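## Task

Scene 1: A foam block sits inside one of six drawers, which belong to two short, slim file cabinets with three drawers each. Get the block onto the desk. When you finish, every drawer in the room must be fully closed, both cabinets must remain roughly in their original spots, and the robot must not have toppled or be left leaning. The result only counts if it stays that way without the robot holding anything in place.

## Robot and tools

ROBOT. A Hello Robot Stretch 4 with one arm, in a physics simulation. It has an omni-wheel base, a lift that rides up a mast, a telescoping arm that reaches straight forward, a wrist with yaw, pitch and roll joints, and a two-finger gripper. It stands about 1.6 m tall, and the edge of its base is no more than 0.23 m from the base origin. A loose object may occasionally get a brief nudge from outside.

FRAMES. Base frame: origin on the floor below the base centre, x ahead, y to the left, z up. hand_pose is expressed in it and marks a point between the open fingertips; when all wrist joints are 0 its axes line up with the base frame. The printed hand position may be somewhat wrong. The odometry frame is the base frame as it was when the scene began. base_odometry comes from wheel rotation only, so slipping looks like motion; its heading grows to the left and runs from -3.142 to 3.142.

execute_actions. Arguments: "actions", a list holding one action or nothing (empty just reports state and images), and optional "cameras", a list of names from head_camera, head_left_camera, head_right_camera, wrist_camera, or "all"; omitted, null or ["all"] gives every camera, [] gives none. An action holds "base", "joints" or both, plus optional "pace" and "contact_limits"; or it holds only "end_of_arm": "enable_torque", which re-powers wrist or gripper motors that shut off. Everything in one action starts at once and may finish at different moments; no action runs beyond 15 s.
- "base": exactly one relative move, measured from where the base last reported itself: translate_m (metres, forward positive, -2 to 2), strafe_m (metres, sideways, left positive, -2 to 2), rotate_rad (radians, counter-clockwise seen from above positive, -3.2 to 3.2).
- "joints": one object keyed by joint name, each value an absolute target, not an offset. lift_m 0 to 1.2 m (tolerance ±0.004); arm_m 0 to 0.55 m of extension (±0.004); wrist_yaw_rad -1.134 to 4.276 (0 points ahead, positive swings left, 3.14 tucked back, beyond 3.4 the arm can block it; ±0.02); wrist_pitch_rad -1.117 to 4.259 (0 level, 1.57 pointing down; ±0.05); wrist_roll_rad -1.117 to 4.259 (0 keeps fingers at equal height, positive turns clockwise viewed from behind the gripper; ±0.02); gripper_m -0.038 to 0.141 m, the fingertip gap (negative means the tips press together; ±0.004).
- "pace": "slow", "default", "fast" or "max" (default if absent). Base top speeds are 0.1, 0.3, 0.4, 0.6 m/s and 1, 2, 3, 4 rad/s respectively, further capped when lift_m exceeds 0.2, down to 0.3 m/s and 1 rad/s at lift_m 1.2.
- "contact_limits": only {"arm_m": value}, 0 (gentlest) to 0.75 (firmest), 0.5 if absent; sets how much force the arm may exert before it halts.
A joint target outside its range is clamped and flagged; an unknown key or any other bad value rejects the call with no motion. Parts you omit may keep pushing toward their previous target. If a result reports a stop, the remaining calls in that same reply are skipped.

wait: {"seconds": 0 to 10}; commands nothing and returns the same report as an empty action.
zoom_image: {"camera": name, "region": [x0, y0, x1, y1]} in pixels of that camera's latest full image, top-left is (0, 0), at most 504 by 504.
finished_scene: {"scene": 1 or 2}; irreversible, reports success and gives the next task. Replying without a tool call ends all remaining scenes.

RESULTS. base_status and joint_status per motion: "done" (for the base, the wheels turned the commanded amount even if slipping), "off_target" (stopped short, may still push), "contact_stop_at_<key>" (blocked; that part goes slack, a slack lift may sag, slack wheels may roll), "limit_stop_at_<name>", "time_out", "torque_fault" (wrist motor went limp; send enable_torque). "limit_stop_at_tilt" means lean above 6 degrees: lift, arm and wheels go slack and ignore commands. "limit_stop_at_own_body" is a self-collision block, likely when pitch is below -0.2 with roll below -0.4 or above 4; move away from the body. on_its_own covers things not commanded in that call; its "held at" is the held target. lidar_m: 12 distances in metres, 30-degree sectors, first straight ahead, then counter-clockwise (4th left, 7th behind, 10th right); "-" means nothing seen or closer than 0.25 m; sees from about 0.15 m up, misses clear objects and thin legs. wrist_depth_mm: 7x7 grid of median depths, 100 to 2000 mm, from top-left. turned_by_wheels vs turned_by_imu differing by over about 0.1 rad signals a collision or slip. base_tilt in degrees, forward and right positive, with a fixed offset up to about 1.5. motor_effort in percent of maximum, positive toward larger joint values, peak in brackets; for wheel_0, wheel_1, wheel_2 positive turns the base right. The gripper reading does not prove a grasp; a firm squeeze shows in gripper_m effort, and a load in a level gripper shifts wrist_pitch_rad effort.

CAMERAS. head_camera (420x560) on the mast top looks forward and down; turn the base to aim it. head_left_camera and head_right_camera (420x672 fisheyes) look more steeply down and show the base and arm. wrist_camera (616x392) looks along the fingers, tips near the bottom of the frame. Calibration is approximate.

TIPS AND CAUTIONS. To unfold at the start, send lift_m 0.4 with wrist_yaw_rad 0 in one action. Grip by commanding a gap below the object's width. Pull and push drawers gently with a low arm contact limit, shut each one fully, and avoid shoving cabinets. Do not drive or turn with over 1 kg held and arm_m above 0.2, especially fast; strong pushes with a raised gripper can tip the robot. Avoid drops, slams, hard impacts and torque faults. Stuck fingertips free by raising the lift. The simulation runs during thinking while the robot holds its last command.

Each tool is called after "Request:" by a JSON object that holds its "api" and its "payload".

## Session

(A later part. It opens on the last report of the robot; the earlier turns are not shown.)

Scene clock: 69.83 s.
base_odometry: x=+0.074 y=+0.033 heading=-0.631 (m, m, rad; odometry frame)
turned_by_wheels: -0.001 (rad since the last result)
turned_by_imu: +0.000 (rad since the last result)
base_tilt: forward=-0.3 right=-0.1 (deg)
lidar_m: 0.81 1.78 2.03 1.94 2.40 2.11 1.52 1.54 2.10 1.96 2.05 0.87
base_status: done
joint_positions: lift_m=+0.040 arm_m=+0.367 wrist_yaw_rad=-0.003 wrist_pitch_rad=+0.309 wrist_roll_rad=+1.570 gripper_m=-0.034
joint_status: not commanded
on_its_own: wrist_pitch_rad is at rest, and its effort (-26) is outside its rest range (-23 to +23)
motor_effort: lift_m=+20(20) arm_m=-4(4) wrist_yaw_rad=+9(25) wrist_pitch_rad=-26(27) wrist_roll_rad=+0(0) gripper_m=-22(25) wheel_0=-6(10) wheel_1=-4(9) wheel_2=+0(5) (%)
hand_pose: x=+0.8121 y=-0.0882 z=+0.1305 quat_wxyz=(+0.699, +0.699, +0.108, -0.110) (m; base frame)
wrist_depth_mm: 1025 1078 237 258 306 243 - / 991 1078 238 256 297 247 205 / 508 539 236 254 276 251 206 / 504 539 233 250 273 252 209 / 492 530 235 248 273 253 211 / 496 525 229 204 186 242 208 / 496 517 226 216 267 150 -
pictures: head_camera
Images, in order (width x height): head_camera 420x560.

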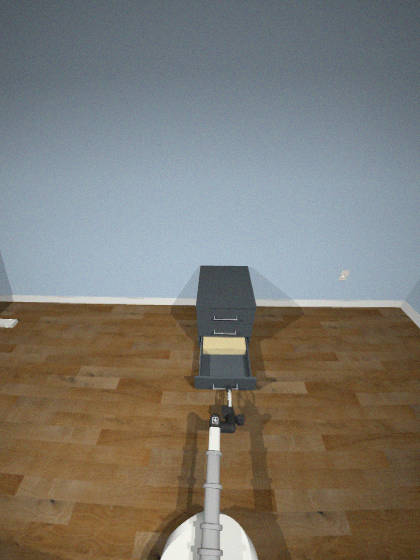

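Request:
{"api": "execute_actions", "payload": {"actions": [{"base":{"translate_m":0.345},"pace":"slow"}], "cameras": []}}

Request:
{"api": "execute_actions", "payload": {"actions": [{"joints":{"gripper_m":0.08}}], "cameras": ["wrist_camera"]}}

Request:
{"api": "execute_actions", "payload": {"actions": [{"base":{"translate_m":-1.0},"joints":{"arm_m":0.15}}], "cameras": ["head_camera"]}}

Request:
{"api": "execute_actions", "payload": {"actions": [{"base":{"rotate_rad":1.57},"joints":{"lift_m":0.253,"wrist_pitch_rad":0,"arm_m":0}}], "cameras": ["head_camera","wrist_camera"]}}

Scene clock: 76.87 s.
base_odometry: x=+0.353 y=-0.170 heading=-0.630 (m, m, rad; odometry frame)
turned_by_wheels: +0.001 (rad since the last result)
turned_by_imu: +0.004 (rad since the last result)
base_tilt: forward=-0.3 right=-0.1 (deg)
lidar_m: 0.78 1.42 1.92 1.94 2.58 2.48 1.88 1.89 2.10 1.96 2.04 0.85
base_status: done
joint_positions: lift_m=+0.040 arm_m=+0.367 wrist_yaw_rad=+0.005 wrist_pitch_rad=+0.309 wrist_roll_rad=+1.570 gripper_m=-0.034
joint_status: not commanded
on_its_own: wrist_yaw_rad is at rest, and its effort (-14) is outside its rest range (-13 to +13); wrist_pitch_rad is at rest, and its effort (-27) is outside its rest range (-23 to +23)
motor_effort: lift_m=+20(20) arm_m=-3(4) wrist_yaw_rad=-14(16) wrist_pitch_rad=-27(26) wrist_roll_rad=+0(0) gripper_m=-19(22) wheel_0=+8(7) wheel_1=+4(1) wheel_2=+1(12) (%)
hand_pose: x=+0.8127 y=-0.0860 z=+0.1304 quat_wxyz=(+0.699, +0.698, +0.111, -0.107) (m; base frame)
wrist_depth_mm: 203 216 233 253 298 241 - / 202 216 233 251 273 247 204 / 202 215 231 251 273 249 208 / 202 215 231 247 272 253 210 / 200 213 231 246 271 254 210 / 199 213 227 202 186 243 211 / 200 208 201 215 266 158 -
pictures: none
No camera images: the call's "cameras" was empty. Leave "cameras" out to get every camera's image.

Scene clock: 78.70 s.
base_odometry: x=+0.353 y=-0.170 heading=-0.631 (m, m, rad; odometry frame)
turned_by_wheels: -0.001 (rad since the last result)
turned_by_imu: +0.000 (rad since the last result)
base_tilt: forward=-0.3 right=-0.1 (deg)
lidar_m: 0.79 1.43 1.93 1.92 2.59 2.49 1.89 1.89 2.10 1.97 2.05 0.86
base_status: not commanded
joint_positions: lift_m=+0.040 arm_m=+0.366 wrist_yaw_rad=-0.001 wrist_pitch_rad=+0.307 wrist_roll_rad=+1.570 gripper_m=+0.080
joint_status: all done
motor_effort: lift_m=+20(20) arm_m=-3(3) wrist_yaw_rad=+4(14) wrist_pitch_rad=-21(30) wrist_roll_rad=+0(0) gripper_m=-1(22) wheel_0=+2(8) wheel_1=+0(4) wheel_2=-1(1) (%)
hand_pose: x=+0.8123 y=-0.0877 z=+0.1310 quat_wxyz=(+0.699, +0.699, +0.108, -0.108) (m; base frame)
wrist_depth_mm: 206 220 236 259 312 244 - / 205 218 236 254 276 248 206 / 204 217 235 252 274 252 207 / 203 216 235 249 273 254 211 / 201 216 234 245 270 255 211 / 200 213 223 216 202 245 211 / 200 212 227 166 267 234 -
pictures: wrist_camera
camera_calibration (this result's frames):
wrist_camera: T_world_to_cam=[[-0.297834, 0.0210002, -0.954387, 0.37575], [0.0420095, 0.999078, 0.00887368, 0.118184], [0.953693, -0.0374505, -0.298442, -0.516429], [0, 0, 0, 1]] pos_world=[0.599461, -0.145306, 0.203438]
Images, in order (width x height): wrist_camera 616x392.

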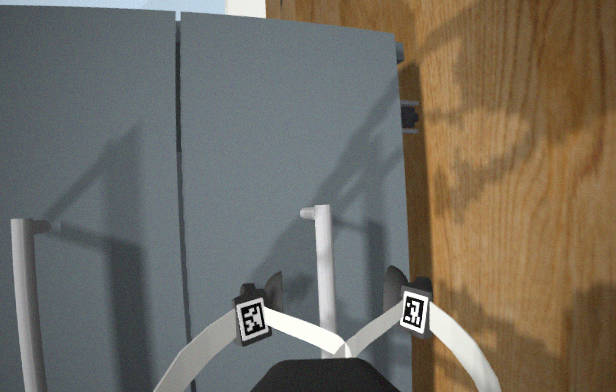

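Scene clock: 83.53 s.
base_odometry: x=-0.455 y=+0.420 heading=-0.631 (m, m, rad; odometry frame)
turned_by_wheels: +0.000 (rad since the last result)
turned_by_imu: +0.004 (rad since the last result)
base_tilt: forward=-0.3 right=-0.1 (deg)
lidar_m: 1.80 2.46 2.07 2.17 1.97 1.39 1.32 0.89 1.12 2.02 2.10 2.49
base_status: done
joint_positions: lift_m=+0.040 arm_m=+0.151 wrist_yaw_rad=+0.000 wrist_pitch_rad=+0.303 wrist_roll_rad=+1.570 gripper_m=+0.080
joint_status: all done
motor_effort: lift_m=+20(20) arm_m=-5(7) wrist_yaw_rad=+1(4) wrist_pitch_rad=-9(23) wrist_roll_rad=+0(0) gripper_m=-1(4) wheel_0=+1(4) wheel_1=+0(4) wheel_2=-2(6) (%)
hand_pose: x=+0.5971 y=-0.0874 z=+0.1323 quat_wxyz=(+0.699, +0.699, +0.107, -0.107) (m; base frame)
wrist_depth_mm: 1808 1921 1808 597 357 250 - / 1808 1983 1863 609 362 254 209 / 1756 1921 1983 615 366 257 213 / 1808 1366 1464 627 373 259 214 / 1808 1336 1397 647 375 262 216 / 1863 1756 214 654 202 249 216 / 1808 1808 1808 156 355 236 -
pictures: head_camera
Images, in order (width x height): head_camera 420x560.

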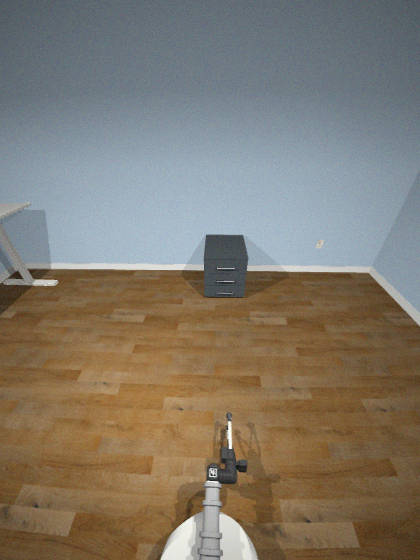

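Scene clock: 85.60 s.
base_odometry: x=-0.455 y=+0.420 heading=+0.939 (m, m, rad; odometry frame)
turned_by_wheels: +1.570 (rad since the last result)
turned_by_imu: +1.609 (rad since the last result)
base_tilt: forward=-0.3 right=-0.1 (deg)
lidar_m: 2.17 1.92 1.41 1.30 0.91 1.18 2.01 2.11 2.47 1.80 2.49 2.07
base_status: done
joint_positions: lift_m=+0.253 arm_m=+0.001 wrist_yaw_rad=+0.000 wrist_pitch_rad=+0.003 wrist_roll_rad=+1.570 gripper_m=+0.080
joint_status: all done
motor_effort: lift_m=+23(27) arm_m=-5(5) wrist_yaw_rad=+1(1) wrist_pitch_rad=-9(14) wrist_roll_rad=+0(0) gripper_m=-1(2) wheel_0=+0(9) wheel_1=-1(7) wheel_2=+0(6) (%)
hand_pose: x=+0.4603 y=-0.0874 z=+0.4302 quat_wxyz=(+0.707, +0.707, +0.001, -0.001) (m; base frame)
wrist_depth_mm: - - - - 1618 831 603 / - - - - 1708 854 597 / - - - - 1756 866 615 / - - - - 1756 878 621 / - - - - 1756 878 621 / - - 214 1983 201 842 615 / - - - 156 1576 768 640
pictures: head_camera, wrist_camera
camera_calibration (this result's frames):
wrist_camera: T_world_to_cam=[[0.00196145, 0.0207055, -0.999784, 0.438014], [0.0363142, 0.999125, 0.0207631, 0.12751], [0.999338, -0.0363471, 0.00120783, -0.241213], [0, 0, 0, 1]] pos_world=[0.235564, -0.145235, 0.435563]
Images, in order (width x height): head_camera 420x560, wrist_camera 616x392.

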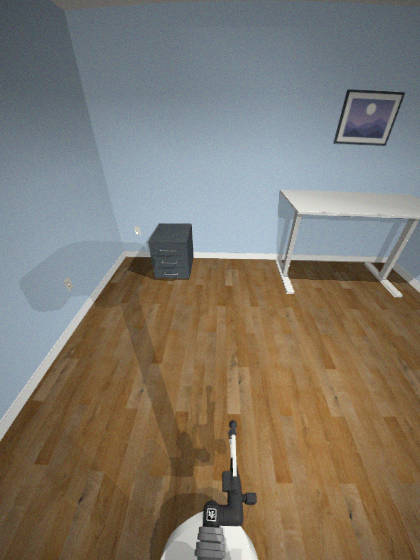

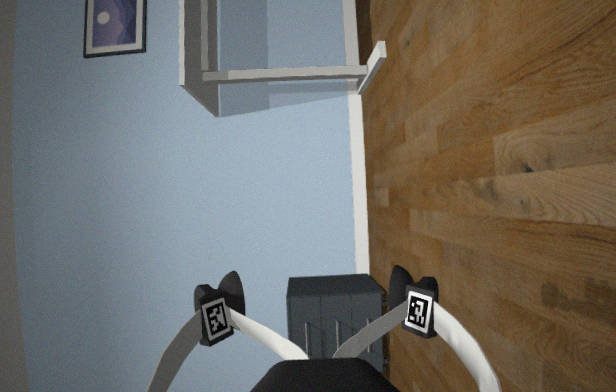

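Request:
{"api": "execute_actions", "payload": {"actions": [{"base":{"rotate_rad":-0.05}}], "cameras": []}}

Request:
{"api": "execute_actions", "payload": {"actions": [{"base":{"strafe_m":0.58}}], "cameras": []}}

Request:
{"api": "execute_actions", "payload": {"actions": [{"base":{"translate_m":1.2}}], "cameras": ["head_camera","wrist_camera"]}}

Scene clock: 88.47 s.
base_odometry: x=-0.455 y=+0.420 heading=+0.889 (m, m, rad; odometry frame)
turned_by_wheels: -0.050 (rad since the last result)
turned_by_imu: -0.050 (rad since the last result)
base_tilt: forward=-0.3 right=-0.1 (deg)
lidar_m: 2.18 2.02 1.42 1.32 0.90 1.07 2.01 2.07 2.56 1.79 2.46 2.07
base_status: done
joint_positions: lift_m=+0.253 arm_m=+0.001 wrist_yaw_rad=+0.000 wrist_pitch_rad=+0.003 wrist_roll_rad=+1.570 gripper_m=+0.080
joint_status: not commanded
motor_effort: lift_m=+23(23) arm_m=-4(5) wrist_yaw_rad=+1(1) wrist_pitch_rad=-10(9) wrist_roll_rad=+0(0) gripper_m=+1(3) wheel_0=+0(5) wheel_1=+1(1) wheel_2=+1(3) (%)
hand_pose: x=+0.4603 y=-0.0874 z=+0.4302 quat_wxyz=(+0.707, +0.707, +0.001, -0.001) (m; base frame)
wrist_depth_mm: - - - - 1576 820 609 / - - - - 1618 842 597 / - - - - 1661 878 609 / - - - - 1661 878 621 / - - - - 1863 878 621 / - - 215 - 201 820 621 / - - - 156 1618 768 634
pictures: none
No camera images: the call's "cameras" was empty. Leave "cameras" out to get every camera's image.

Scene clock: 91.73 s.
base_odometry: x=-0.905 y=+0.785 heading=+0.889 (m, m, rad; odometry frame)
turned_by_wheels: +0.000 (rad since the last result)
turned_by_imu: -0.001 (rad since the last result)
base_tilt: forward=-0.3 right=-0.1 (deg)
lidar_m: 2.05 1.18 0.80 0.74 0.55 0.43 0.82 2.12 2.79 2.36 2.83 2.32
base_status: done
joint_positions: lift_m=+0.253 arm_m=+0.001 wrist_yaw_rad=+0.000 wrist_pitch_rad=+0.003 wrist_roll_rad=+1.570 gripper_m=+0.080
joint_status: not commanded
motor_effort: lift_m=+22(23) arm_m=-5(5) wrist_yaw_rad=+1(1) wrist_pitch_rad=-9(9) wrist_roll_rad=+0(1) gripper_m=-2(2) wheel_0=+1(9) wheel_1=-2(6) wheel_2=+1(3) (%)
hand_pose: x=+0.4602 y=-0.0874 z=+0.4303 quat_wxyz=(+0.707, +0.707, +0.001, -0.001) (m; base frame)
wrist_depth_mm: - - - - 1537 831 603 / - - - - 1576 842 597 / - - - - 1708 866 609 / - - - - 1708 878 621 / - - - 1921 1808 891 621 / - - 214 - 201 820 621 / - - - 156 1618 768 634
pictures: none
No camera images: the call's "cameras" was empty. Leave "cameras" out to get every camera's image.

Scene clock: 97.23 s.
base_odometry: x=-0.150 y=+1.718 heading=+0.890 (m, m, rad; odometry frame)
turned_by_wheels: +0.000 (rad since the last result)
turned_by_imu: +0.000 (rad since the last result)
base_tilt: forward=-0.3 right=-0.1 (deg)
lidar_m: 0.86 0.92 0.89 0.83 0.85 1.12 1.59 3.33 2.59 2.90 1.38 1.54
base_status: done
joint_positions: lift_m=+0.253 arm_m=+0.001 wrist_yaw_rad=+0.000 wrist_pitch_rad=+0.003 wrist_roll_rad=+1.570 gripper_m=+0.080
joint_status: not commanded
motor_effort: lift_m=+22(22) arm_m=-5(5) wrist_yaw_rad=+1(0) wrist_pitch_rad=-9(9) wrist_roll_rad=-1(0) gripper_m=-3(4) wheel_0=+2(4) wheel_1=-1(5) wheel_2=+2(7) (%)
hand_pose: x=+0.4602 y=-0.0874 z=+0.4303 quat_wxyz=(+0.707, +0.707, +0.001, -0.001) (m; base frame)
wrist_depth_mm: 1281 1308 1281 1336 1281 831 609 / 1255 1281 1308 1281 1308 866 597 / 1229 1281 1255 1229 1281 878 615 / 1229 1281 1255 1281 1281 831 621 / 1255 1281 1229 691 699 699 627 / 1182 1205 215 683 201 699 627 / 1205 1229 1229 156 676 676 627
pictures: head_camera, wrist_camera
camera_calibration (this result's frames):
wrist_camera: T_world_to_cam=[[0.00197622, 0.0207053, -0.999784, 0.438112], [0.0364044, 0.999121, 0.0207636, 0.127493], [0.999335, -0.0364375, 0.00122072, -0.241193], [0, 0, 0, 1]] pos_world=[0.235526, -0.14524, 0.435664]
Images, in order (width x height): head_camera 420x560, wrist_camera 616x392.

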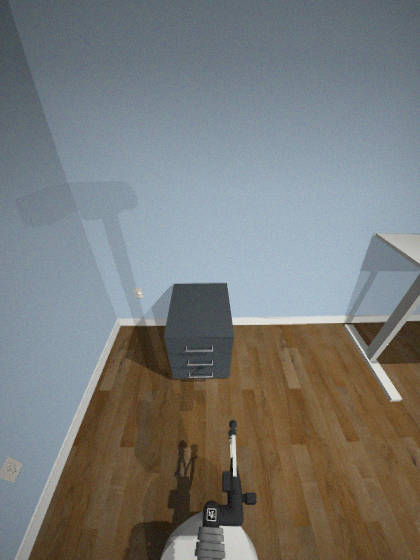

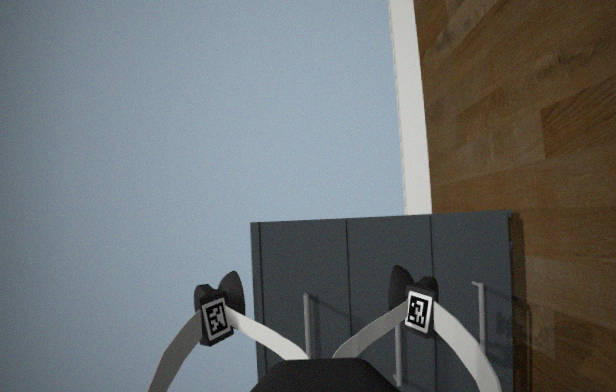

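Request:
{"api": "execute_actions", "payload": {"actions": [{"base":{"rotate_rad":0.07}}], "cameras": []}}

Request:
{"api": "execute_actions", "payload": {"actions": [{"base":{"strafe_m":0.09},"joints":{"arm_m":0.33,"lift_m":0.258}}], "cameras": ["wrist_camera"]}}

Scene clock: 100.33 s.
base_odometry: x=-0.150 y=+1.718 heading=+0.960 (m, m, rad; odometry frame)
turned_by_wheels: +0.070 (rad since the last result)
turned_by_imu: +0.073 (rad since the last result)
base_tilt: forward=-0.3 right=-0.1 (deg)
lidar_m: 0.86 0.98 0.87 0.83 0.88 1.21 1.60 3.41 2.62 2.63 1.37 1.52
base_status: done
joint_positions: lift_m=+0.253 arm_m=+0.001 wrist_yaw_rad=+0.000 wrist_pitch_rad=+0.003 wrist_roll_rad=+1.570 gripper_m=+0.080
joint_status: not commanded
motor_effort: lift_m=+22(22) arm_m=-5(4) wrist_yaw_rad=+1(1) wrist_pitch_rad=-9(10) wrist_roll_rad=+0(0) gripper_m=+1(1) wheel_0=-1(2) wheel_1=-1(4) wheel_2=+1(5) (%)
hand_pose: x=+0.4602 y=-0.0874 z=+0.4303 quat_wxyz=(+0.707, +0.707, +0.001, -0.001) (m; base frame)
wrist_depth_mm: 1205 1229 1229 1255 1255 831 603 / 1205 1255 1281 1255 1255 842 597 / 1255 1255 1255 1229 1281 866 615 / 1255 1229 1229 683 683 699 615 / 1255 1229 1255 683 699 699 621 / 1255 1281 214 691 200 691 627 / 1205 1229 1255 156 691 683 640
pictures: none
No camera images: the call's "cameras" was empty. Leave "cameras" out to get every camera's image.

Scene clock: 102.43 s.
base_odometry: x=-0.223 y=+1.769 heading=+0.960 (m, m, rad; odometry frame)
turned_by_wheels: +0.000 (rad since the last result)
turned_by_imu: +0.000 (rad since the last result)
base_tilt: forward=-0.3 right=-0.1 (deg)
lidar_m: 0.87 1.06 0.74 0.73 0.78 1.07 1.59 3.42 2.70 2.59 1.48 0.92
base_status: done
joint_positions: lift_m=+0.258 arm_m=+0.329 wrist_yaw_rad=+0.000 wrist_pitch_rad=+0.002 wrist_roll_rad=+1.570 gripper_m=+0.080
joint_status: all done
motor_effort: lift_m=+23(22) arm_m=+5(3) wrist_yaw_rad=+1(2) wrist_pitch_rad=-8(9) wrist_roll_rad=+0(0) gripper_m=-7(1) wheel_0=+1(7) wheel_1=-2(7) wheel_2=+1(3) (%)
hand_pose: x=+0.7886 y=-0.0874 z=+0.4353 quat_wxyz=(+0.707, +0.707, +0.001, -0.001) (m; base frame)
wrist_depth_mm: 917 904 904 917 931 820 603 / 891 904 904 353 355 359 364 / 891 904 353 355 355 359 359 / 917 917 351 355 355 357 359 / 917 917 353 353 359 355 362 / 904 904 213 353 202 359 359 / 904 917 351 156 355 355 357
pictures: wrist_camera
camera_calibration (this result's frames):
wrist_camera: T_world_to_cam=[[0.00231388, 0.0207055, -0.999783, 0.442202], [0.0363994, 0.999121, 0.020776, 0.115435], [0.999335, -0.0364396, 0.00155818, -0.569455], [0, 0, 0, 1]] pos_world=[0.563851, -0.145241, 0.440595]
Images, in order (width x height): wrist_camera 616x392.

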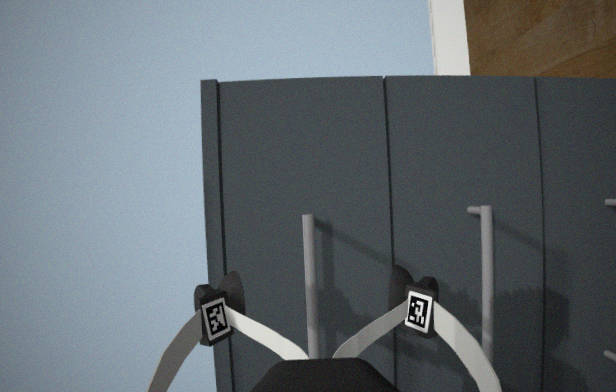

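Depth target 260 → arm 0.425.

Request:
{"api": "execute_actions", "payload": {"actions": [{"joints":{"arm_m":0.425}}], "cameras": []}}

Request:
{"api": "execute_actions", "payload": {"actions": [{"joints":{"gripper_m":-0.02}}], "cameras": []}}

Request:
{"api": "execute_actions", "payload": {"actions": [{"joints":{"arm_m":0.08}}], "cameras": ["head_camera"]}}

Scene clock: 105.63 s.
base_odometry: x=-0.223 y=+1.769 heading=+0.960 (m, m, rad; odometry frame)
turned_by_wheels: +0.000 (rad since the last result)
turned_by_imu: +0.001 (rad since the last result)
base_tilt: forward=-0.3 right=-0.1 (deg)
lidar_m: 0.85 1.07 0.77 0.72 0.78 1.05 1.59 3.41 2.71 2.61 1.47 0.98
base_status: not commanded
joint_positions: lift_m=+0.258 arm_m=+0.424 wrist_yaw_rad=+0.000 wrist_pitch_rad=+0.002 wrist_roll_rad=+1.570 gripper_m=+0.080
joint_status: all done
motor_effort: lift_m=+23(23) arm_m=+5(3) wrist_yaw_rad=+1(1) wrist_pitch_rad=-9(7) wrist_roll_rad=+0(0) gripper_m=+0(1) wheel_0=+2(1) wheel_1=-2(2) wheel_2=+1(1) (%)
hand_pose: x=+0.8835 y=-0.0874 z=+0.4353 quat_wxyz=(+0.707, +0.707, +0.001, -0.001) (m; base frame)
wrist_depth_mm: 820 820 809 539 539 263 263 / 820 820 257 257 258 260 262 / 820 809 257 259 259 262 262 / 820 820 256 259 259 260 263 / 809 820 257 257 259 262 232 / 809 809 214 258 202 262 247 / 831 820 256 156 259 260 -
pictures: none
No camera images: the call's "cameras" was empty. Leave "cameras" out to get every camera's image.

Scene clock: 107.37 s.
base_odometry: x=-0.223 y=+1.769 heading=+0.960 (m, m, rad; odometry frame)
turned_by_wheels: +0.000 (rad since the last result)
turned_by_imu: +0.001 (rad since the last result)
base_tilt: forward=-0.3 right=-0.1 (deg)
lidar_m: 0.86 1.05 0.78 0.72 0.78 1.06 1.59 3.40 2.68 2.59 1.48 0.92
base_status: not commanded
joint_positions: lift_m=+0.258 arm_m=+0.424 wrist_yaw_rad=+0.001 wrist_pitch_rad=+0.002 wrist_roll_rad=+1.570 gripper_m=-0.019
joint_status: all done
motor_effort: lift_m=+23(23) arm_m=+3(5) wrist_yaw_rad=-2(2) wrist_pitch_rad=-7(9) wrist_roll_rad=+0(0) gripper_m=-19(17) wheel_0=+1(1) wheel_1=-2(2) wheel_2=+1(1) (%)
hand_pose: x=+0.8839 y=-0.0871 z=+0.4354 quat_wxyz=(+0.707, +0.707, +0.001, +0.000) (m; base frame)
wrist_depth_mm: 809 820 809 535 544 262 262 / 809 809 253 255 257 260 262 / 820 798 255 256 257 262 263 / 820 820 255 255 256 259 260 / 809 831 255 255 256 260 262 / 809 820 253 208 186 260 260 / 809 831 254 174 255 259 -
pictures: none
No camera images: the call's "cameras" was empty. Leave "cameras" out to get every camera's image.

Scene clock: 109.50 s.
base_odometry: x=-0.223 y=+1.769 heading=+0.960 (m, m, rad; odometry frame)
turned_by_wheels: +0.000 (rad since the last result)
turned_by_imu: +0.001 (rad since the last result)
base_tilt: forward=-0.3 right=-0.1 (deg)
lidar_m: 0.52 1.08 0.75 0.72 0.77 1.09 1.58 3.40 2.70 2.63 1.47 0.58
base_status: not commanded
joint_positions: lift_m=+0.258 arm_m=+0.081 wrist_yaw_rad=-0.002 wrist_pitch_rad=+0.003 wrist_roll_rad=+1.570 gripper_m=-0.019
joint_status: all done
motor_effort: lift_m=+23(23) arm_m=-6(9) wrist_yaw_rad=+6(6) wrist_pitch_rad=-10(9) wrist_roll_rad=+0(0) gripper_m=-18(19) wheel_0=+0(1) wheel_1=-2(2) wheel_2=+2(2) (%)
hand_pose: x=+0.5403 y=-0.0879 z=+0.4351 quat_wxyz=(+0.707, +0.707, +0.001, -0.002) (m; base frame)
wrist_depth_mm: 1182 1160 1182 707 1182 842 609 / 1160 1138 253 256 257 866 603 / 1160 1160 254 255 255 615 621 / 1182 1160 253 255 255 609 615 / 1160 1138 254 255 256 609 609 / 1138 1160 255 205 185 621 615 / 1138 1160 253 201 256 148 615
pictures: head_camera
Images, in order (width x height): head_camera 420x560.

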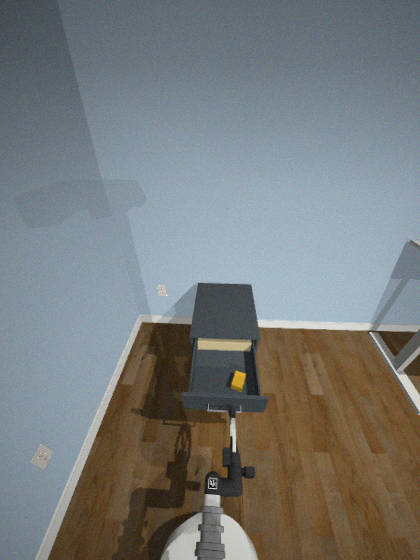

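Request:
{"api": "execute_actions", "payload": {"actions": [{"joints":{"gripper_m":0.1}}], "cameras": []}}

Request:
{"api": "execute_actions", "payload": {"actions": [{"joints":{"arm_m":0.0}}], "cameras": []}}

Request:
{"api": "execute_actions", "payload": {"actions": [{"joints":{"lift_m":0.7,"wrist_pitch_rad":1.57,"wrist_roll_rad":0},"base":{"strafe_m":-0.04}}], "cameras": []}}

Request:
{"api": "execute_actions", "payload": {"actions": [{"joints":{"arm_m":0.5}}], "cameras": ["wrist_camera","head_camera"]}}

Scene clock: 115.00 s.
base_odometry: x=-0.223 y=+1.769 heading=+0.960 (m, m, rad; odometry frame)
turned_by_wheels: +0.000 (rad since the last result)
turned_by_imu: +0.002 (rad since the last result)
base_tilt: forward=-0.3 right=-0.1 (deg)
lidar_m: 0.52 1.05 0.78 0.74 0.78 1.06 1.56 3.42 2.70 2.62 1.47 0.57
base_status: not commanded
joint_positions: lift_m=+0.258 arm_m=+0.081 wrist_yaw_rad=+0.000 wrist_pitch_rad=+0.003 wrist_roll_rad=+1.570 gripper_m=+0.100
joint_status: all done
motor_effort: lift_m=+23(23) arm_m=-4(6) wrist_yaw_rad=+2(7) wrist_pitch_rad=-10(10) wrist_roll_rad=+0(0) gripper_m=+1(20) wheel_0=+0(0) wheel_1=-2(2) wheel_2=+1(2) (%)
hand_pose: x=+0.5401 y=-0.0875 z=+0.4352 quat_wxyz=(+0.707, +0.707, +0.001, -0.001) (m; base frame)
wrist_depth_mm: 1160 1160 1182 715 1205 820 609 / 1160 1160 259 260 262 866 603 / 1160 1160 257 262 262 615 615 / 1160 1160 259 258 260 609 609 / 1138 1205 258 259 262 609 615 / 1160 1182 215 259 217 609 621 / 1160 1160 258 151 260 609 615
pictures: none
No camera images: the call's "cameras" was empty. Leave "cameras" out to get every camera's image.

Scene clock: 116.17 s.
base_odometry: x=-0.223 y=+1.769 heading=+0.960 (m, m, rad; odometry frame)
turned_by_wheels: +0.000 (rad since the last result)
turned_by_imu: +0.000 (rad since the last result)
base_tilt: forward=-0.3 right=-0.1 (deg)
lidar_m: 0.53 1.07 0.77 0.73 0.78 1.08 1.58 3.40 2.71 2.59 1.45 0.60
base_status: not commanded
joint_positions: lift_m=+0.258 arm_m=+0.001 wrist_yaw_rad=+0.000 wrist_pitch_rad=+0.003 wrist_roll_rad=+1.570 gripper_m=+0.100
joint_status: all done
motor_effort: lift_m=+23(23) arm_m=-5(10) wrist_yaw_rad=+1(2) wrist_pitch_rad=-9(10) wrist_roll_rad=+0(0) gripper_m=-1(3) wheel_0=+0(0) wheel_1=-2(2) wheel_2=+1(2) (%)
hand_pose: x=+0.4602 y=-0.0874 z=+0.4352 quat_wxyz=(+0.707, +0.707, +0.001, -0.001) (m; base frame)
wrist_depth_mm: 1229 1205 1255 1229 1281 842 603 / 1229 1255 1229 342 1255 854 609 / 1281 1255 1281 340 683 699 621 / 1229 1255 1281 340 683 699 627 / 1281 1281 1255 340 343 699 627 / 1229 1255 214 340 216 699 621 / 1255 1255 1255 152 343 723 647
pictures: none
No camera images: the call's "cameras" was empty. Leave "cameras" out to get every camera's image.

Scene clock: 118.93 s.
base_odometry: x=-0.191 y=+1.747 heading=+0.960 (m, m, rad; odometry frame)
turned_by_wheels: +0.000 (rad since the last result)
turned_by_imu: +0.001 (rad since the last result)
base_tilt: forward=-0.3 right=-0.1 (deg)
lidar_m: 0.53 0.59 0.81 0.77 0.83 1.16 1.59 3.42 2.66 2.61 1.46 0.58
base_status: done
joint_positions: lift_m=+0.700 arm_m=+0.001 wrist_yaw_rad=+0.000 wrist_pitch_rad=+1.570 wrist_roll_rad=+0.000 gripper_m=+0.100
joint_status: all done
motor_effort: lift_m=+23(23) arm_m=-4(4) wrist_yaw_rad=+1(1) wrist_pitch_rad=+0(8) wrist_roll_rad=-1(3) gripper_m=+0(1) wheel_0=-1(9) wheel_1=+1(7) wheel_2=+1(2) (%)
hand_pose: x=+0.1720 y=-0.0874 z=+0.5895 quat_wxyz=(+0.707, +0.000, +0.707, +0.000) (m; base frame)
wrist_depth_mm: 831 820 809 809 809 831 820 / 831 831 831 820 820 809 820 / 820 831 831 831 831 809 820 / 820 842 831 831 831 831 820 / 820 820 609 597 831 831 820 / 820 831 215 603 216 820 809 / 820 820 597 148 820 831 842
pictures: none
No camera images: the call's "cameras" was empty. Leave "cameras" out to get every camera's image.

Scene clock: 121.47 s.
base_odometry: x=-0.191 y=+1.747 heading=+0.960 (m, m, rad; odometry frame)
turned_by_wheels: +0.000 (rad since the last result)
turned_by_imu: +0.001 (rad since the last result)
base_tilt: forward=-0.3 right=-0.1 (deg)
lidar_m: 0.52 0.58 0.82 0.76 0.81 1.13 1.60 3.42 2.67 2.63 1.43 0.57
base_status: not commanded
joint_positions: lift_m=+0.700 arm_m=+0.499 wrist_yaw_rad=+0.000 wrist_pitch_rad=+1.570 wrist_roll_rad=+0.000 gripper_m=+0.100
joint_status: all done
motor_effort: lift_m=+23(23) arm_m=+4(1) wrist_yaw_rad=+1(1) wrist_pitch_rad=+0(0) wrist_roll_rad=+0(2) gripper_m=+1(2) wheel_0=+0(1) wheel_1=+1(1) wheel_2=+1(1) (%)
hand_pose: x=+0.6704 y=-0.0874 z=+0.5895 quat_wxyz=(+0.707, +0.000, +0.707, +0.000) (m; base frame)
wrist_depth_mm: 387 436 439 442 445 809 820 / 387 442 442 442 439 809 809 / 392 442 442 442 439 831 809 / 387 442 442 399 439 831 820 / 410 445 442 439 445 820 831 / 377 442 214 445 217 809 831 / 317 314 314 148 314 820 820
pictures: head_camera, wrist_camera
camera_calibration (this result's frames):
wrist_camera: T_world_to_cam=[[-0.0215274, -0.999757, -0.00472645, -0.0631863], [-0.999064, 0.0216894, -0.0374249, 0.759554], [0.0375183, 0.00391637, -0.999288, 0.786708], [0, 0, 0, 1]] pos_world=[0.727967, -0.0827262, 0.814275]
Images, in order (width x height): head_camera 420x560, wrist_camera 616x392.

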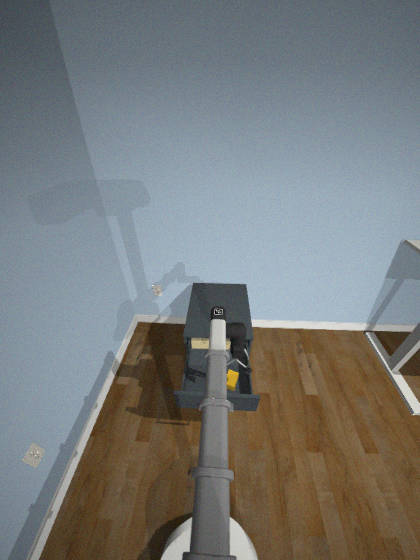

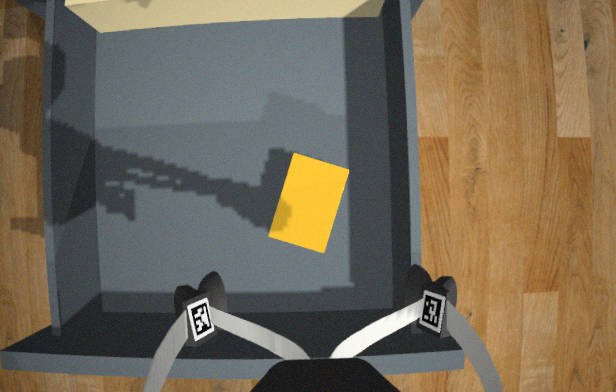

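Request:
{"api": "execute_actions", "payload": {"actions": [{"joints":{"arm_m":0.549,"wrist_roll_rad":0.3},"base":{"translate_m":0.017}}], "cameras": []}}

Request:
{"api": "execute_actions", "payload": {"actions": [{"joints":{"lift_m":0.51}}], "cameras": ["wrist_camera"]}}

Request:
{"api": "execute_actions", "payload": {"actions": [{"joints":{"gripper_m":0.035}}], "cameras": []}}

Request:
{"api": "execute_actions", "payload": {"actions": [{"joints":{"lift_m":0.75}}], "cameras": ["wrist_camera"]}}

Scene clock: 125.07 s.
base_odometry: x=-0.181 y=+1.760 heading=+0.960 (m, m, rad; odometry frame)
turned_by_wheels: +0.000 (rad since the last result)
turned_by_imu: +0.001 (rad since the last result)
base_tilt: forward=-0.3 right=-0.1 (deg)
lidar_m: 0.50 0.56 0.82 0.77 0.82 1.14 1.62 3.42 2.66 2.61 1.40 0.56
base_status: done
joint_positions: lift_m=+0.700 arm_m=+0.546 wrist_yaw_rad=+0.000 wrist_pitch_rad=+1.570 wrist_roll_rad=+0.300 gripper_m=+0.100
joint_status: all done
joint sent to its limit — the command would take arm_m past its upper limit, so that joint was sent only as far as its limit.
motor_effort: lift_m=+23(23) arm_m=+5(9) wrist_yaw_rad=+1(1) wrist_pitch_rad=-1(1) wrist_roll_rad=+0(7) gripper_m=-1(2) wheel_0=+0(6) wheel_1=+0(2) wheel_2=+1(6) (%)
hand_pose: x=+0.7176 y=-0.0874 z=+0.5895 quat_wxyz=(+0.699, +0.106, +0.699, -0.105) (m; base frame)
wrist_depth_mm: 290 293 291 355 820 831 842 / 291 291 415 439 809 820 831 / 389 439 439 445 831 809 831 / 415 439 442 442 439 831 809 / 394 439 439 397 442 820 831 / 392 445 214 449 216 820 831 / 820 418 445 148 389 359 820
pictures: none
No camera images: the call's "cameras" was empty. Leave "cameras" out to get every camera's image.

Scene clock: 126.93 s.
base_odometry: x=-0.181 y=+1.760 heading=+0.960 (m, m, rad; odometry frame)
turned_by_wheels: +0.000 (rad since the last result)
turned_by_imu: +0.001 (rad since the last result)
base_tilt: forward=-0.3 right=-0.1 (deg)
lidar_m: 0.52 0.58 0.82 0.77 0.82 1.12 1.59 3.41 2.65 2.60 1.41 0.57
base_status: not commanded
joint_positions: lift_m=+0.510 arm_m=+0.546 wrist_yaw_rad=+0.000 wrist_pitch_rad=+1.570 wrist_roll_rad=+0.300 gripper_m=+0.100
joint_status: all done
motor_effort: lift_m=+18(21) arm_m=+4(5) wrist_yaw_rad=+1(1) wrist_pitch_rad=-1(0) wrist_roll_rad=+0(0) gripper_m=-2(1) wheel_0=+0(1) wheel_1=+0(0) wheel_2=+1(1) (%)
hand_pose: x=+0.7176 y=-0.0874 z=+0.3999 quat_wxyz=(+0.699, +0.106, +0.699, -0.105) (m; base frame)
wrist_depth_mm: 224 251 249 250 207 621 621 / 251 251 251 250 238 621 634 / 251 250 250 251 251 191 640 / 251 251 251 252 252 193 634 / 251 252 252 207 253 194 640 / 251 253 213 207 208 186 627 / 252 251 253 148 252 198 399
pictures: wrist_camera
camera_calibration (this result's frames):
wrist_camera: T_world_to_cam=[[-0.315707, -0.948844, -0.00497516, 0.152585], [-0.948139, 0.315668, -0.0372278, 0.788717], [0.0368939, -0.00703595, -0.999294, 0.595014], [0, 0, 0, 1]] pos_world=[0.774034, -0.100007, 0.624716]
Images, in order (width x height): wrist_camera 616x392.

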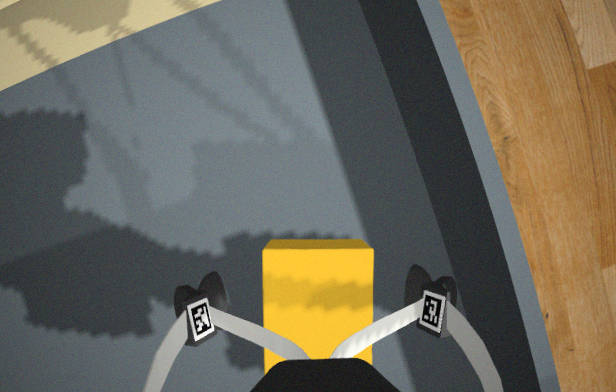

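Scene clock: 128.40 s.
base_odometry: x=-0.181 y=+1.760 heading=+0.960 (m, m, rad; odometry frame)
turned_by_wheels: +0.000 (rad since the last result)
turned_by_imu: +0.001 (rad since the last result)
base_tilt: forward=-0.3 right=-0.1 (deg)
lidar_m: 0.51 0.56 0.82 0.76 0.82 1.13 1.61 3.42 2.66 2.63 1.40 0.57
base_status: not commanded
joint_positions: lift_m=+0.510 arm_m=+0.546 wrist_yaw_rad=+0.000 wrist_pitch_rad=+1.570 wrist_roll_rad=+0.300 gripper_m=+0.035
joint_status: all done
motor_effort: lift_m=+17(18) arm_m=+5(5) wrist_yaw_rad=+1(1) wrist_pitch_rad=-1(0) wrist_roll_rad=+1(1) gripper_m=-13(12) wheel_0=+0(1) wheel_1=+0(0) wheel_2=+1(1) (%)
hand_pose: x=+0.7176 y=-0.0874 z=+0.3999 quat_wxyz=(+0.699, +0.106, +0.699, -0.105) (m; base frame)
wrist_depth_mm: 224 249 251 250 206 627 621 / 250 250 252 251 239 627 621 / 250 251 250 252 252 191 621 / 252 251 252 252 253 191 634 / 250 251 251 199 253 195 634 / 251 251 205 199 198 200 627 / 252 252 253 198 253 178 394
pictures: none
No camera images: the call's "cameras" was empty. Leave "cameras" out to get every camera's image.

Scene clock: 130.47 s.
base_odometry: x=-0.181 y=+1.760 heading=+0.960 (m, m, rad; odometry frame)
turned_by_wheels: +0.000 (rad since the last result)
turned_by_imu: +0.001 (rad since the last result)
base_tilt: forward=-0.3 right=-0.1 (deg)
lidar_m: 0.52 0.56 0.82 0.78 0.82 1.13 1.62 3.44 2.68 2.56 1.40 0.55
base_status: not commanded
joint_positions: lift_m=+0.750 arm_m=+0.546 wrist_yaw_rad=+0.000 wrist_pitch_rad=+1.570 wrist_roll_rad=+0.300 gripper_m=+0.035
joint_status: all done
motor_effort: lift_m=+23(25) arm_m=+5(4) wrist_yaw_rad=+1(1) wrist_pitch_rad=-2(1) wrist_roll_rad=+1(0) gripper_m=-15(14) wheel_0=+0(1) wheel_1=-1(0) wheel_2=+1(1) (%)
hand_pose: x=+0.7176 y=-0.0874 z=+0.6395 quat_wxyz=(+0.699, +0.106, +0.699, -0.105) (m; base frame)
wrist_depth_mm: 343 342 340 343 878 878 866 / 342 343 415 484 866 891 878 / 343 496 488 492 878 854 866 / 452 496 492 488 866 878 878 / 866 492 488 199 496 866 878 / 878 492 205 198 198 891 878 / 878 415 496 198 379 362 891
pictures: wrist_camera
camera_calibration (this result's frames):
wrist_camera: T_world_to_cam=[[-0.315712, -0.948842, -0.00497521, 0.153781], [-0.948138, 0.315672, -0.037228, 0.797638], [0.036894, -0.00703612, -0.999294, 0.834399], [0, 0, 0, 1]] pos_world=[0.774036, -0.100007, 0.86427]
Images, in order (width x height): wrist_camera 616x392.

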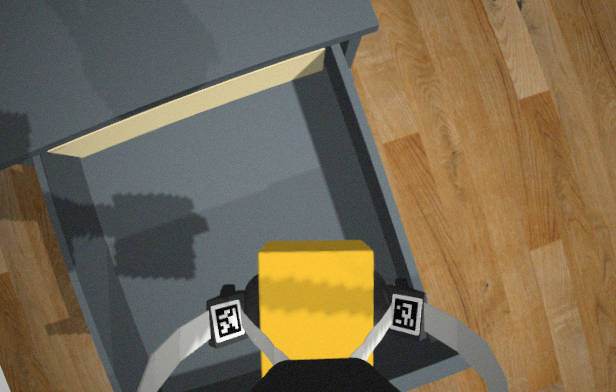

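Place on desk first: raise, strafe right.

Request:
{"api": "execute_actions", "payload": {"actions": [{"joints":{"lift_m":1.0},"base":{"strafe_m":-1.5}}], "cameras": ["wrist_camera","head_camera"]}}

Scene clock: 137.83 s.
base_odometry: x=+0.887 y=+1.035 heading=+1.504 (m, m, rad; odometry frame)
turned_by_wheels: +0.544 (rad since the last result)
turned_by_imu: +0.598 (rad since the last result)
base_tilt: forward=-0.3 right=-0.1 (deg)
lidar_m: 1.43 1.23 2.08 2.23 2.39 3.28 1.62 1.67 1.65 0.84 0.62 0.62
base_status: strafe_m contact_stop (by the wheels' count: -1.291 of -1.500)
joint_positions: lift_m=+1.000 arm_m=+0.547 wrist_yaw_rad=+0.000 wrist_pitch_rad=+1.570 wrist_roll_rad=+0.300 gripper_m=+0.035
joint_status: all done
on_its_own: the wheels are slack since a contact_stop
motor_effort: lift_m=+21(27) arm_m=+3(5) wrist_yaw_rad=+1(13) wrist_pitch_rad=-1(25) wrist_roll_rad=-1(3) gripper_m=-14(21) wheel_0=+0(34) wheel_1=+0(18) wheel_2=+0(17) (%)
hand_pose: x=+0.7179 y=-0.0874 z=+0.8897 quat_wxyz=(+0.699, +0.106, +0.699, -0.106) (m; base frame)
wrist_depth_mm: 946 1138 1118 1138 1098 1138 1118 / 1138 1118 1118 1160 1118 1098 741 / 1118 1118 1118 1118 1160 1098 1138 / 1138 1118 1118 1118 1118 1138 1118 / 1098 1118 1118 200 1138 1118 1160 / 1118 1118 205 198 198 1098 1138 / 1160 1160 1118 198 1138 1118 1098
pictures: head_camera, wrist_camera
camera_calibration (this result's frames):
wrist_camera: T_world_to_cam=[[-0.316572, -0.948556, -0.00490502, 0.155692], [-0.94786, 0.316531, -0.0370158, 0.806897], [0.0366641, -0.0070689, -0.999303, 1.08457], [0, 0, 0, 1]] pos_world=[0.774348, -0.100059, 1.11445]
Images, in order (width x height): head_camera 420x560, wrist_camera 616x392.

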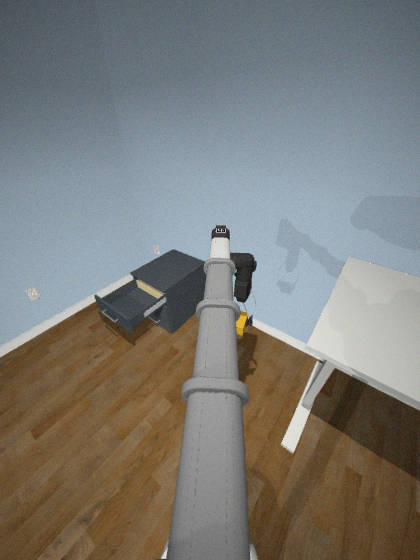

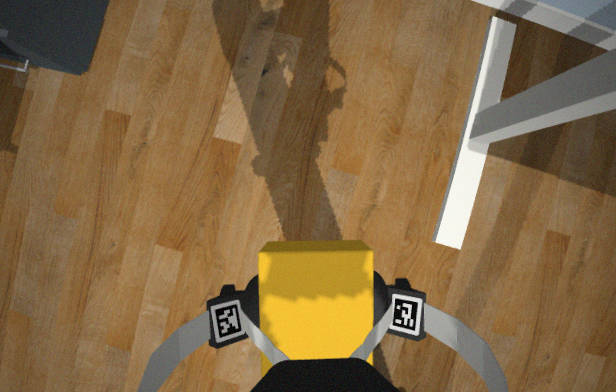

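Desk is tall. Raise fully, then turn back.

Request:
{"api": "execute_actions", "payload": {"actions": [{"joints":{"lift_m":1.2}}], "cameras": []}}

Request:
{"api": "execute_actions", "payload": {"actions": [{"base":{"rotate_rad":-0.6},"pace":"slow"}], "cameras": ["wrist_camera","head_camera"]}}

Scene clock: 141.00 s.
base_odometry: x=+0.887 y=+1.035 heading=+1.504 (m, m, rad; odometry frame)
turned_by_wheels: +0.000 (rad since the last result)
turned_by_imu: +0.001 (rad since the last result)
base_tilt: forward=-0.3 right=-0.1 (deg)
lidar_m: 1.45 1.18 2.06 2.24 2.38 3.31 1.63 1.72 1.64 0.81 0.62 0.60
base_status: not commanded
joint_positions: lift_m=+1.200 arm_m=+0.547 wrist_yaw_rad=+0.000 wrist_pitch_rad=+1.570 wrist_roll_rad=+0.300 gripper_m=+0.035
joint_status: all done
on_its_own: the wheels are slack since a contact_stop
motor_effort: lift_m=+23(24) arm_m=+3(3) wrist_yaw_rad=+1(1) wrist_pitch_rad=-1(1) wrist_roll_rad=-2(1) gripper_m=-16(11) wheel_0=-1(0) wheel_1=+0(0) wheel_2=+0(0) (%)
hand_pose: x=+0.7179 y=-0.0874 z=+1.0895 quat_wxyz=(+0.699, +0.106, +0.699, -0.106) (m; base frame)
wrist_depth_mm: 946 1281 1336 1308 1308 1281 1205 / 1229 1336 1336 1308 1308 1308 732 / 1366 1366 1336 1336 1336 1308 1336 / 1336 1308 1308 1336 1308 1281 1281 / 1308 1336 1366 200 1336 1336 1336 / 1308 1336 206 198 198 1336 1336 / 1336 1336 1336 200 1366 1336 1336
pictures: none
No camera images: the call's "cameras" was empty. Leave "cameras" out to get every camera's image.

Scene clock: 142.83 s.
base_odometry: x=+0.887 y=+1.035 heading=+0.904 (m, m, rad; odometry frame)
turned_by_wheels: -0.600 (rad since the last result)
turned_by_imu: -0.614 (rad since the last result)
base_tilt: forward=-0.3 right=-0.1 (deg)
lidar_m: 0.59 1.45 1.21 2.06 2.17 2.26 3.39 1.64 1.65 1.64 0.90 0.66
base_status: done
joint_positions: lift_m=+1.200 arm_m=+0.547 wrist_yaw_rad=+0.000 wrist_pitch_rad=+1.570 wrist_roll_rad=+0.300 gripper_m=+0.035
joint_status: not commanded
motor_effort: lift_m=+23(23) arm_m=+3(3) wrist_yaw_rad=+2(2) wrist_pitch_rad=-1(1) wrist_roll_rad=-1(2) gripper_m=-13(11) wheel_0=+0(6) wheel_1=+2(4) wheel_2=+0(6) (%)
hand_pose: x=+0.7179 y=-0.0874 z=+1.0895 quat_wxyz=(+0.699, +0.106, +0.699, -0.106) (m; base frame)
wrist_depth_mm: 976 362 359 359 362 362 362 / 1229 362 364 364 362 364 364 / 1308 362 364 366 362 362 364 / 1336 364 364 364 366 366 366 / 1308 1336 364 199 364 366 366 / 1336 1336 206 198 198 1336 1366 / 1366 1308 364 198 1308 1308 1366
pictures: head_camera, wrist_camera
camera_calibration (this result's frames):
wrist_camera: T_world_to_cam=[[-0.316571, -0.948556, -0.00490502, 0.156672], [-0.94786, 0.316531, -0.0370158, 0.814296], [0.0366641, -0.00706886, -0.999303, 1.28425], [0, 0, 0, 1]] pos_world=[0.77435, -0.100059, 1.31427]
Images, in order (width x height): head_camera 420x560, wrist_camera 616x392.

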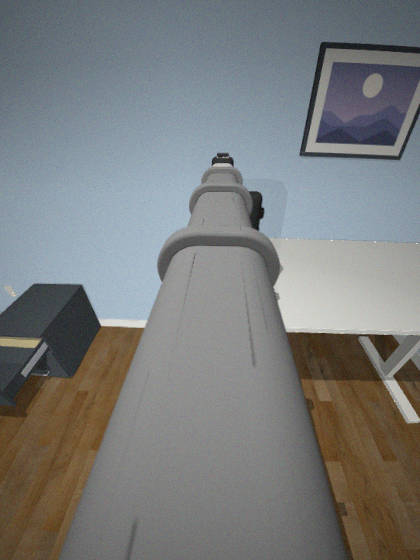

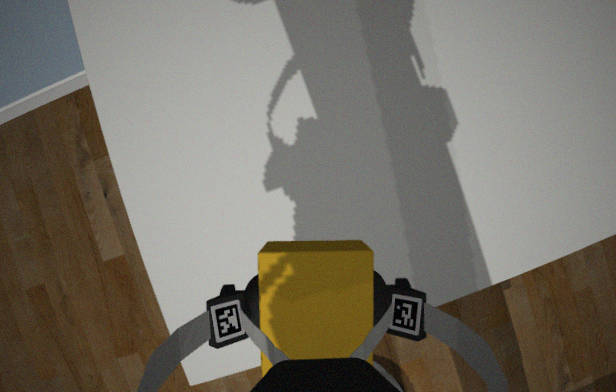

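Request:
{"api": "execute_actions", "payload": {"actions": [{"base":{"translate_m":0.15},"pace":"slow"}], "cameras": []}}

Request:
{"api": "execute_actions", "payload": {"actions": [{"joints":{"lift_m":1.087}}], "cameras": []}}

Request:
{"api": "execute_actions", "payload": {"actions": [{"joints":{"gripper_m":0.1}}], "cameras": []}}

Request:
{"api": "execute_actions", "payload": {"actions": [{"joints":{"lift_m":1.2}}], "cameras": ["wrist_camera"]}}

Request:
{"api": "execute_actions", "payload": {"actions": [{"joints":{"arm_m":0},"base":{"translate_m":-0.2}}], "cameras": []}}

Request:
{"api": "execute_actions", "payload": {"actions": [{"joints":{"lift_m":0.258,"wrist_pitch_rad":0,"wrist_roll_rad":0,"gripper_m":0},"base":{"strafe_m":1.3}}], "cameras": ["wrist_camera","head_camera"]}}

Scene clock: 149.97 s.
base_odometry: x=+0.980 y=+1.153 heading=+0.905 (m, m, rad; odometry frame)
turned_by_wheels: +0.000 (rad since the last result)
turned_by_imu: +0.002 (rad since the last result)
base_tilt: forward=-0.3 right=-0.1 (deg)
lidar_m: 0.45 1.30 1.16 1.32 2.14 2.38 3.56 1.73 1.75 1.64 0.70 0.49
base_status: done
joint_positions: lift_m=+1.200 arm_m=+0.547 wrist_yaw_rad=+0.000 wrist_pitch_rad=+1.570 wrist_roll_rad=+0.300 gripper_m=+0.035
joint_status: not commanded
motor_effort: lift_m=+23(23) arm_m=+3(3) wrist_yaw_rad=+1(1) wrist_pitch_rad=-2(2) wrist_roll_rad=-1(1) gripper_m=-13(15) wheel_0=+2(5) wheel_1=+1(3) wheel_2=+0(4) (%)
hand_pose: x=+0.7179 y=-0.0874 z=+1.0895 quat_wxyz=(+0.699, +0.106, +0.699, -0.106) (m; base frame)
wrist_depth_mm: 750 359 359 362 362 362 362 / 960 364 364 364 364 362 362 / 1281 364 359 364 364 362 364 / 1336 362 362 364 366 362 364 / 1336 1366 364 200 362 366 366 / 1336 1336 204 198 198 364 366 / 1308 1366 368 200 364 366 368
pictures: none
No camera images: the call's "cameras" was empty. Leave "cameras" out to get every camera's image.

Scene clock: 151.47 s.
base_odometry: x=+0.980 y=+1.153 heading=+0.905 (m, m, rad; odometry frame)
turned_by_wheels: +0.000 (rad since the last result)
turned_by_imu: +0.001 (rad since the last result)
base_tilt: forward=-0.3 right=-0.1 (deg)
lidar_m: 0.47 1.28 1.16 1.25 2.19 2.38 3.56 1.74 1.74 1.63 0.66 0.47
base_status: not commanded
joint_positions: lift_m=+1.087 arm_m=+0.547 wrist_yaw_rad=+0.000 wrist_pitch_rad=+1.570 wrist_roll_rad=+0.300 gripper_m=+0.035
joint_status: all done
motor_effort: lift_m=+18(21) arm_m=+3(3) wrist_yaw_rad=+2(1) wrist_pitch_rad=-1(1) wrist_roll_rad=-1(2) gripper_m=-13(12) wheel_0=+3(2) wheel_1=+1(1) wheel_2=+0(0) (%)
hand_pose: x=+0.7179 y=-0.0874 z=+0.9769 quat_wxyz=(+0.699, +0.106, +0.699, -0.106) (m; base frame)
wrist_depth_mm: 249 249 248 250 250 250 - / 249 249 249 251 251 250 250 / 251 249 249 251 249 251 251 / 250 251 249 251 249 250 250 / 1229 250 250 199 250 251 252 / 1229 252 206 200 198 252 252 / 1205 251 251 198 250 251 -
pictures: none
No camera images: the call's "cameras" was empty. Leave "cameras" out to get every camera's image.

Scene clock: 152.93 s.
base_odometry: x=+0.980 y=+1.153 heading=+0.905 (m, m, rad; odometry frame)
turned_by_wheels: +0.000 (rad since the last result)
turned_by_imu: +0.001 (rad since the last result)
base_tilt: forward=-0.3 right=-0.1 (deg)
lidar_m: 0.46 1.31 1.16 1.27 2.16 2.37 3.55 1.73 1.72 1.62 0.66 0.49
base_status: not commanded
joint_positions: lift_m=+1.087 arm_m=+0.547 wrist_yaw_rad=+0.000 wrist_pitch_rad=+1.570 wrist_roll_rad=+0.300 gripper_m=+0.100
joint_status: all done
motor_effort: lift_m=+18(18) arm_m=+3(3) wrist_yaw_rad=+1(1) wrist_pitch_rad=-1(2) wrist_roll_rad=-1(2) gripper_m=-2(13) wheel_0=+2(3) wheel_1=+0(1) wheel_2=+0(0) (%)
hand_pose: x=+0.7179 y=-0.0874 z=+0.9769 quat_wxyz=(+0.699, +0.106, +0.699, -0.106) (m; base frame)
wrist_depth_mm: 249 249 249 249 251 250 - / 249 250 250 250 250 251 249 / 249 250 250 250 251 251 249 / 250 250 251 250 251 250 251 / 1205 251 251 205 252 251 251 / 1205 250 214 206 206 252 251 / 1205 251 251 148 252 252 -
pictures: none
No camera images: the call's "cameras" was empty. Leave "cameras" out to get every camera's image.

Scene clock: 154.43 s.
base_odometry: x=+0.980 y=+1.153 heading=+0.905 (m, m, rad; odometry frame)
turned_by_wheels: +0.000 (rad since the last result)
turned_by_imu: +0.001 (rad since the last result)
base_tilt: forward=-0.3 right=-0.1 (deg)
lidar_m: 0.45 1.31 1.15 1.31 2.15 2.39 3.58 1.73 1.74 1.64 0.68 0.48
base_status: not commanded
joint_positions: lift_m=+1.200 arm_m=+0.547 wrist_yaw_rad=+0.000 wrist_pitch_rad=+1.570 wrist_roll_rad=+0.300 gripper_m=+0.100
joint_status: all done
motor_effort: lift_m=+23(26) arm_m=+3(3) wrist_yaw_rad=+1(1) wrist_pitch_rad=-1(2) wrist_roll_rad=-2(2) gripper_m=+0(2) wheel_0=+2(2) wheel_1=+0(1) wheel_2=+0(0) (%)
hand_pose: x=+0.7179 y=-0.0874 z=+1.0895 quat_wxyz=(+0.699, +0.106, +0.699, -0.106) (m; base frame)
wrist_depth_mm: 750 362 362 364 364 364 364 / 960 359 362 364 364 364 364 / 1336 366 364 364 366 362 366 / 1336 364 364 362 366 364 364 / 1308 1366 362 319 364 364 366 / 1336 1308 214 320 216 364 364 / 1336 1336 364 148 366 364 366
pictures: wrist_camera
camera_calibration (this result's frames):
wrist_camera: T_world_to_cam=[[-0.316571, -0.948556, -0.00490506, 0.156672], [-0.94786, 0.31653, -0.0370159, 0.814296], [0.0366642, -0.00706885, -0.999303, 1.28426], [0, 0, 0, 1]] pos_world=[0.77435, -0.100059, 1.31427]
Images, in order (width x height): wrist_camera 616x392.

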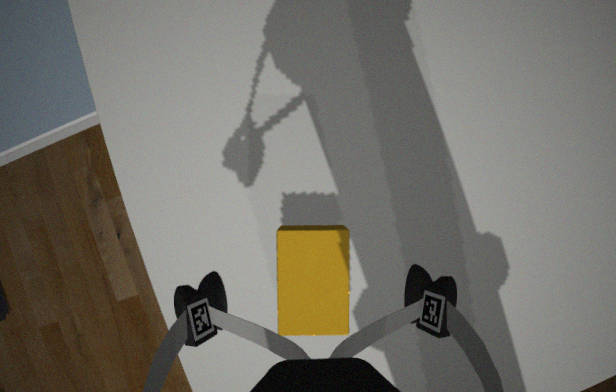

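Scene clock: 157.10 s.
base_odometry: x=+0.856 y=+0.995 heading=+0.904 (m, m, rad; odometry frame)
turned_by_wheels: +0.000 (rad since the last result)
turned_by_imu: +0.001 (rad since the last result)
base_tilt: forward=-0.3 right=-0.1 (deg)
lidar_m: 0.65 1.53 1.21 2.07 2.14 2.25 3.35 1.60 1.62 1.64 0.99 0.70
base_status: done
joint_positions: lift_m=+1.200 arm_m=+0.001 wrist_yaw_rad=+0.000 wrist_pitch_rad=+1.570 wrist_roll_rad=+0.300 gripper_m=+0.100
joint_status: all done
motor_effort: lift_m=+23(23) arm_m=-5(5) wrist_yaw_rad=+2(2) wrist_pitch_rad=-1(2) wrist_roll_rad=-1(1) gripper_m=+1(1) wheel_0=-1(6) wheel_1=+0(3) wheel_2=-2(9) (%)
hand_pose: x=+0.1719 y=-0.0874 z=+1.0895 quat_wxyz=(+0.699, +0.106, +0.699, -0.106) (m; base frame)
wrist_depth_mm: 1308 1336 1336 1336 1308 1336 1336 / 1308 1336 1336 1336 1336 1308 1336 / 1366 1336 1336 1336 1336 1366 1366 / 1308 1336 1366 1308 1366 1308 1308 / 1308 1308 1366 1098 1366 1308 1336 / 1366 1336 214 1118 216 1308 1308 / 1336 1336 1336 148 1336 1336 1308
pictures: none
No camera images: the call's "cameras" was empty. Leave "cameras" out to get every camera's image.

Scene clock: 162.77 s.
base_odometry: x=-0.166 y=+1.799 heading=+0.904 (m, m, rad; odometry frame)
turned_by_wheels: +0.000 (rad since the last result)
turned_by_imu: -0.003 (rad since the last result)
base_tilt: forward=-0.3 right=-0.1 (deg)
lidar_m: 0.50 0.53 0.80 0.76 0.78 1.11 1.62 3.42 2.69 2.66 1.41 0.54
base_status: done
joint_positions: lift_m=+0.258 arm_m=+0.001 wrist_yaw_rad=+0.000 wrist_pitch_rad=+0.003 wrist_roll_rad=+0.000 gripper_m=+0.000
joint_status: all done
motor_effort: lift_m=+18(16) arm_m=-4(5) wrist_yaw_rad=+1(2) wrist_pitch_rad=-9(13) wrist_roll_rad=-2(5) gripper_m=-7(11) wheel_0=+2(8) wheel_1=-1(8) wheel_2=-1(0) (%)
hand_pose: x=+0.4602 y=-0.0874 z=+0.4355 quat_wxyz=(+1.000, +0.000, +0.001, +0.000) (m; base frame)
wrist_depth_mm: 1205 1255 1229 1229 1182 1205 1205 / 1229 1255 1229 1205 1229 1229 1255 / 1255 1255 1229 1229 1229 1229 1205 / 309 312 310 310 312 1255 1229 / 310 310 310 312 314 1229 1255 / 310 312 310 204 312 1229 1229 / 312 310 247 168 312 976 1025
pictures: head_camera, wrist_camera
camera_calibration (this result's frames):
wrist_camera: T_world_to_cam=[[0.00464279, -0.999749, -0.0219359, -0.0729854], [0.0335822, 0.0220796, -0.999192, 0.487529], [0.999425, 0.00390239, 0.0336762, -0.251816], [0, 0, 0, 1]] pos_world=[0.235638, -0.0827488, 0.494015]
Images, in order (width x height): head_camera 420x560, wrist_camera 616x392.

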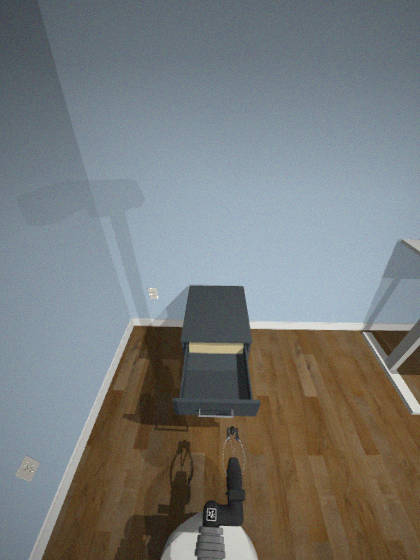

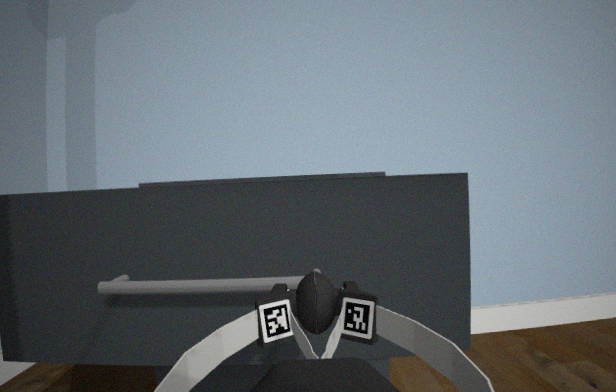

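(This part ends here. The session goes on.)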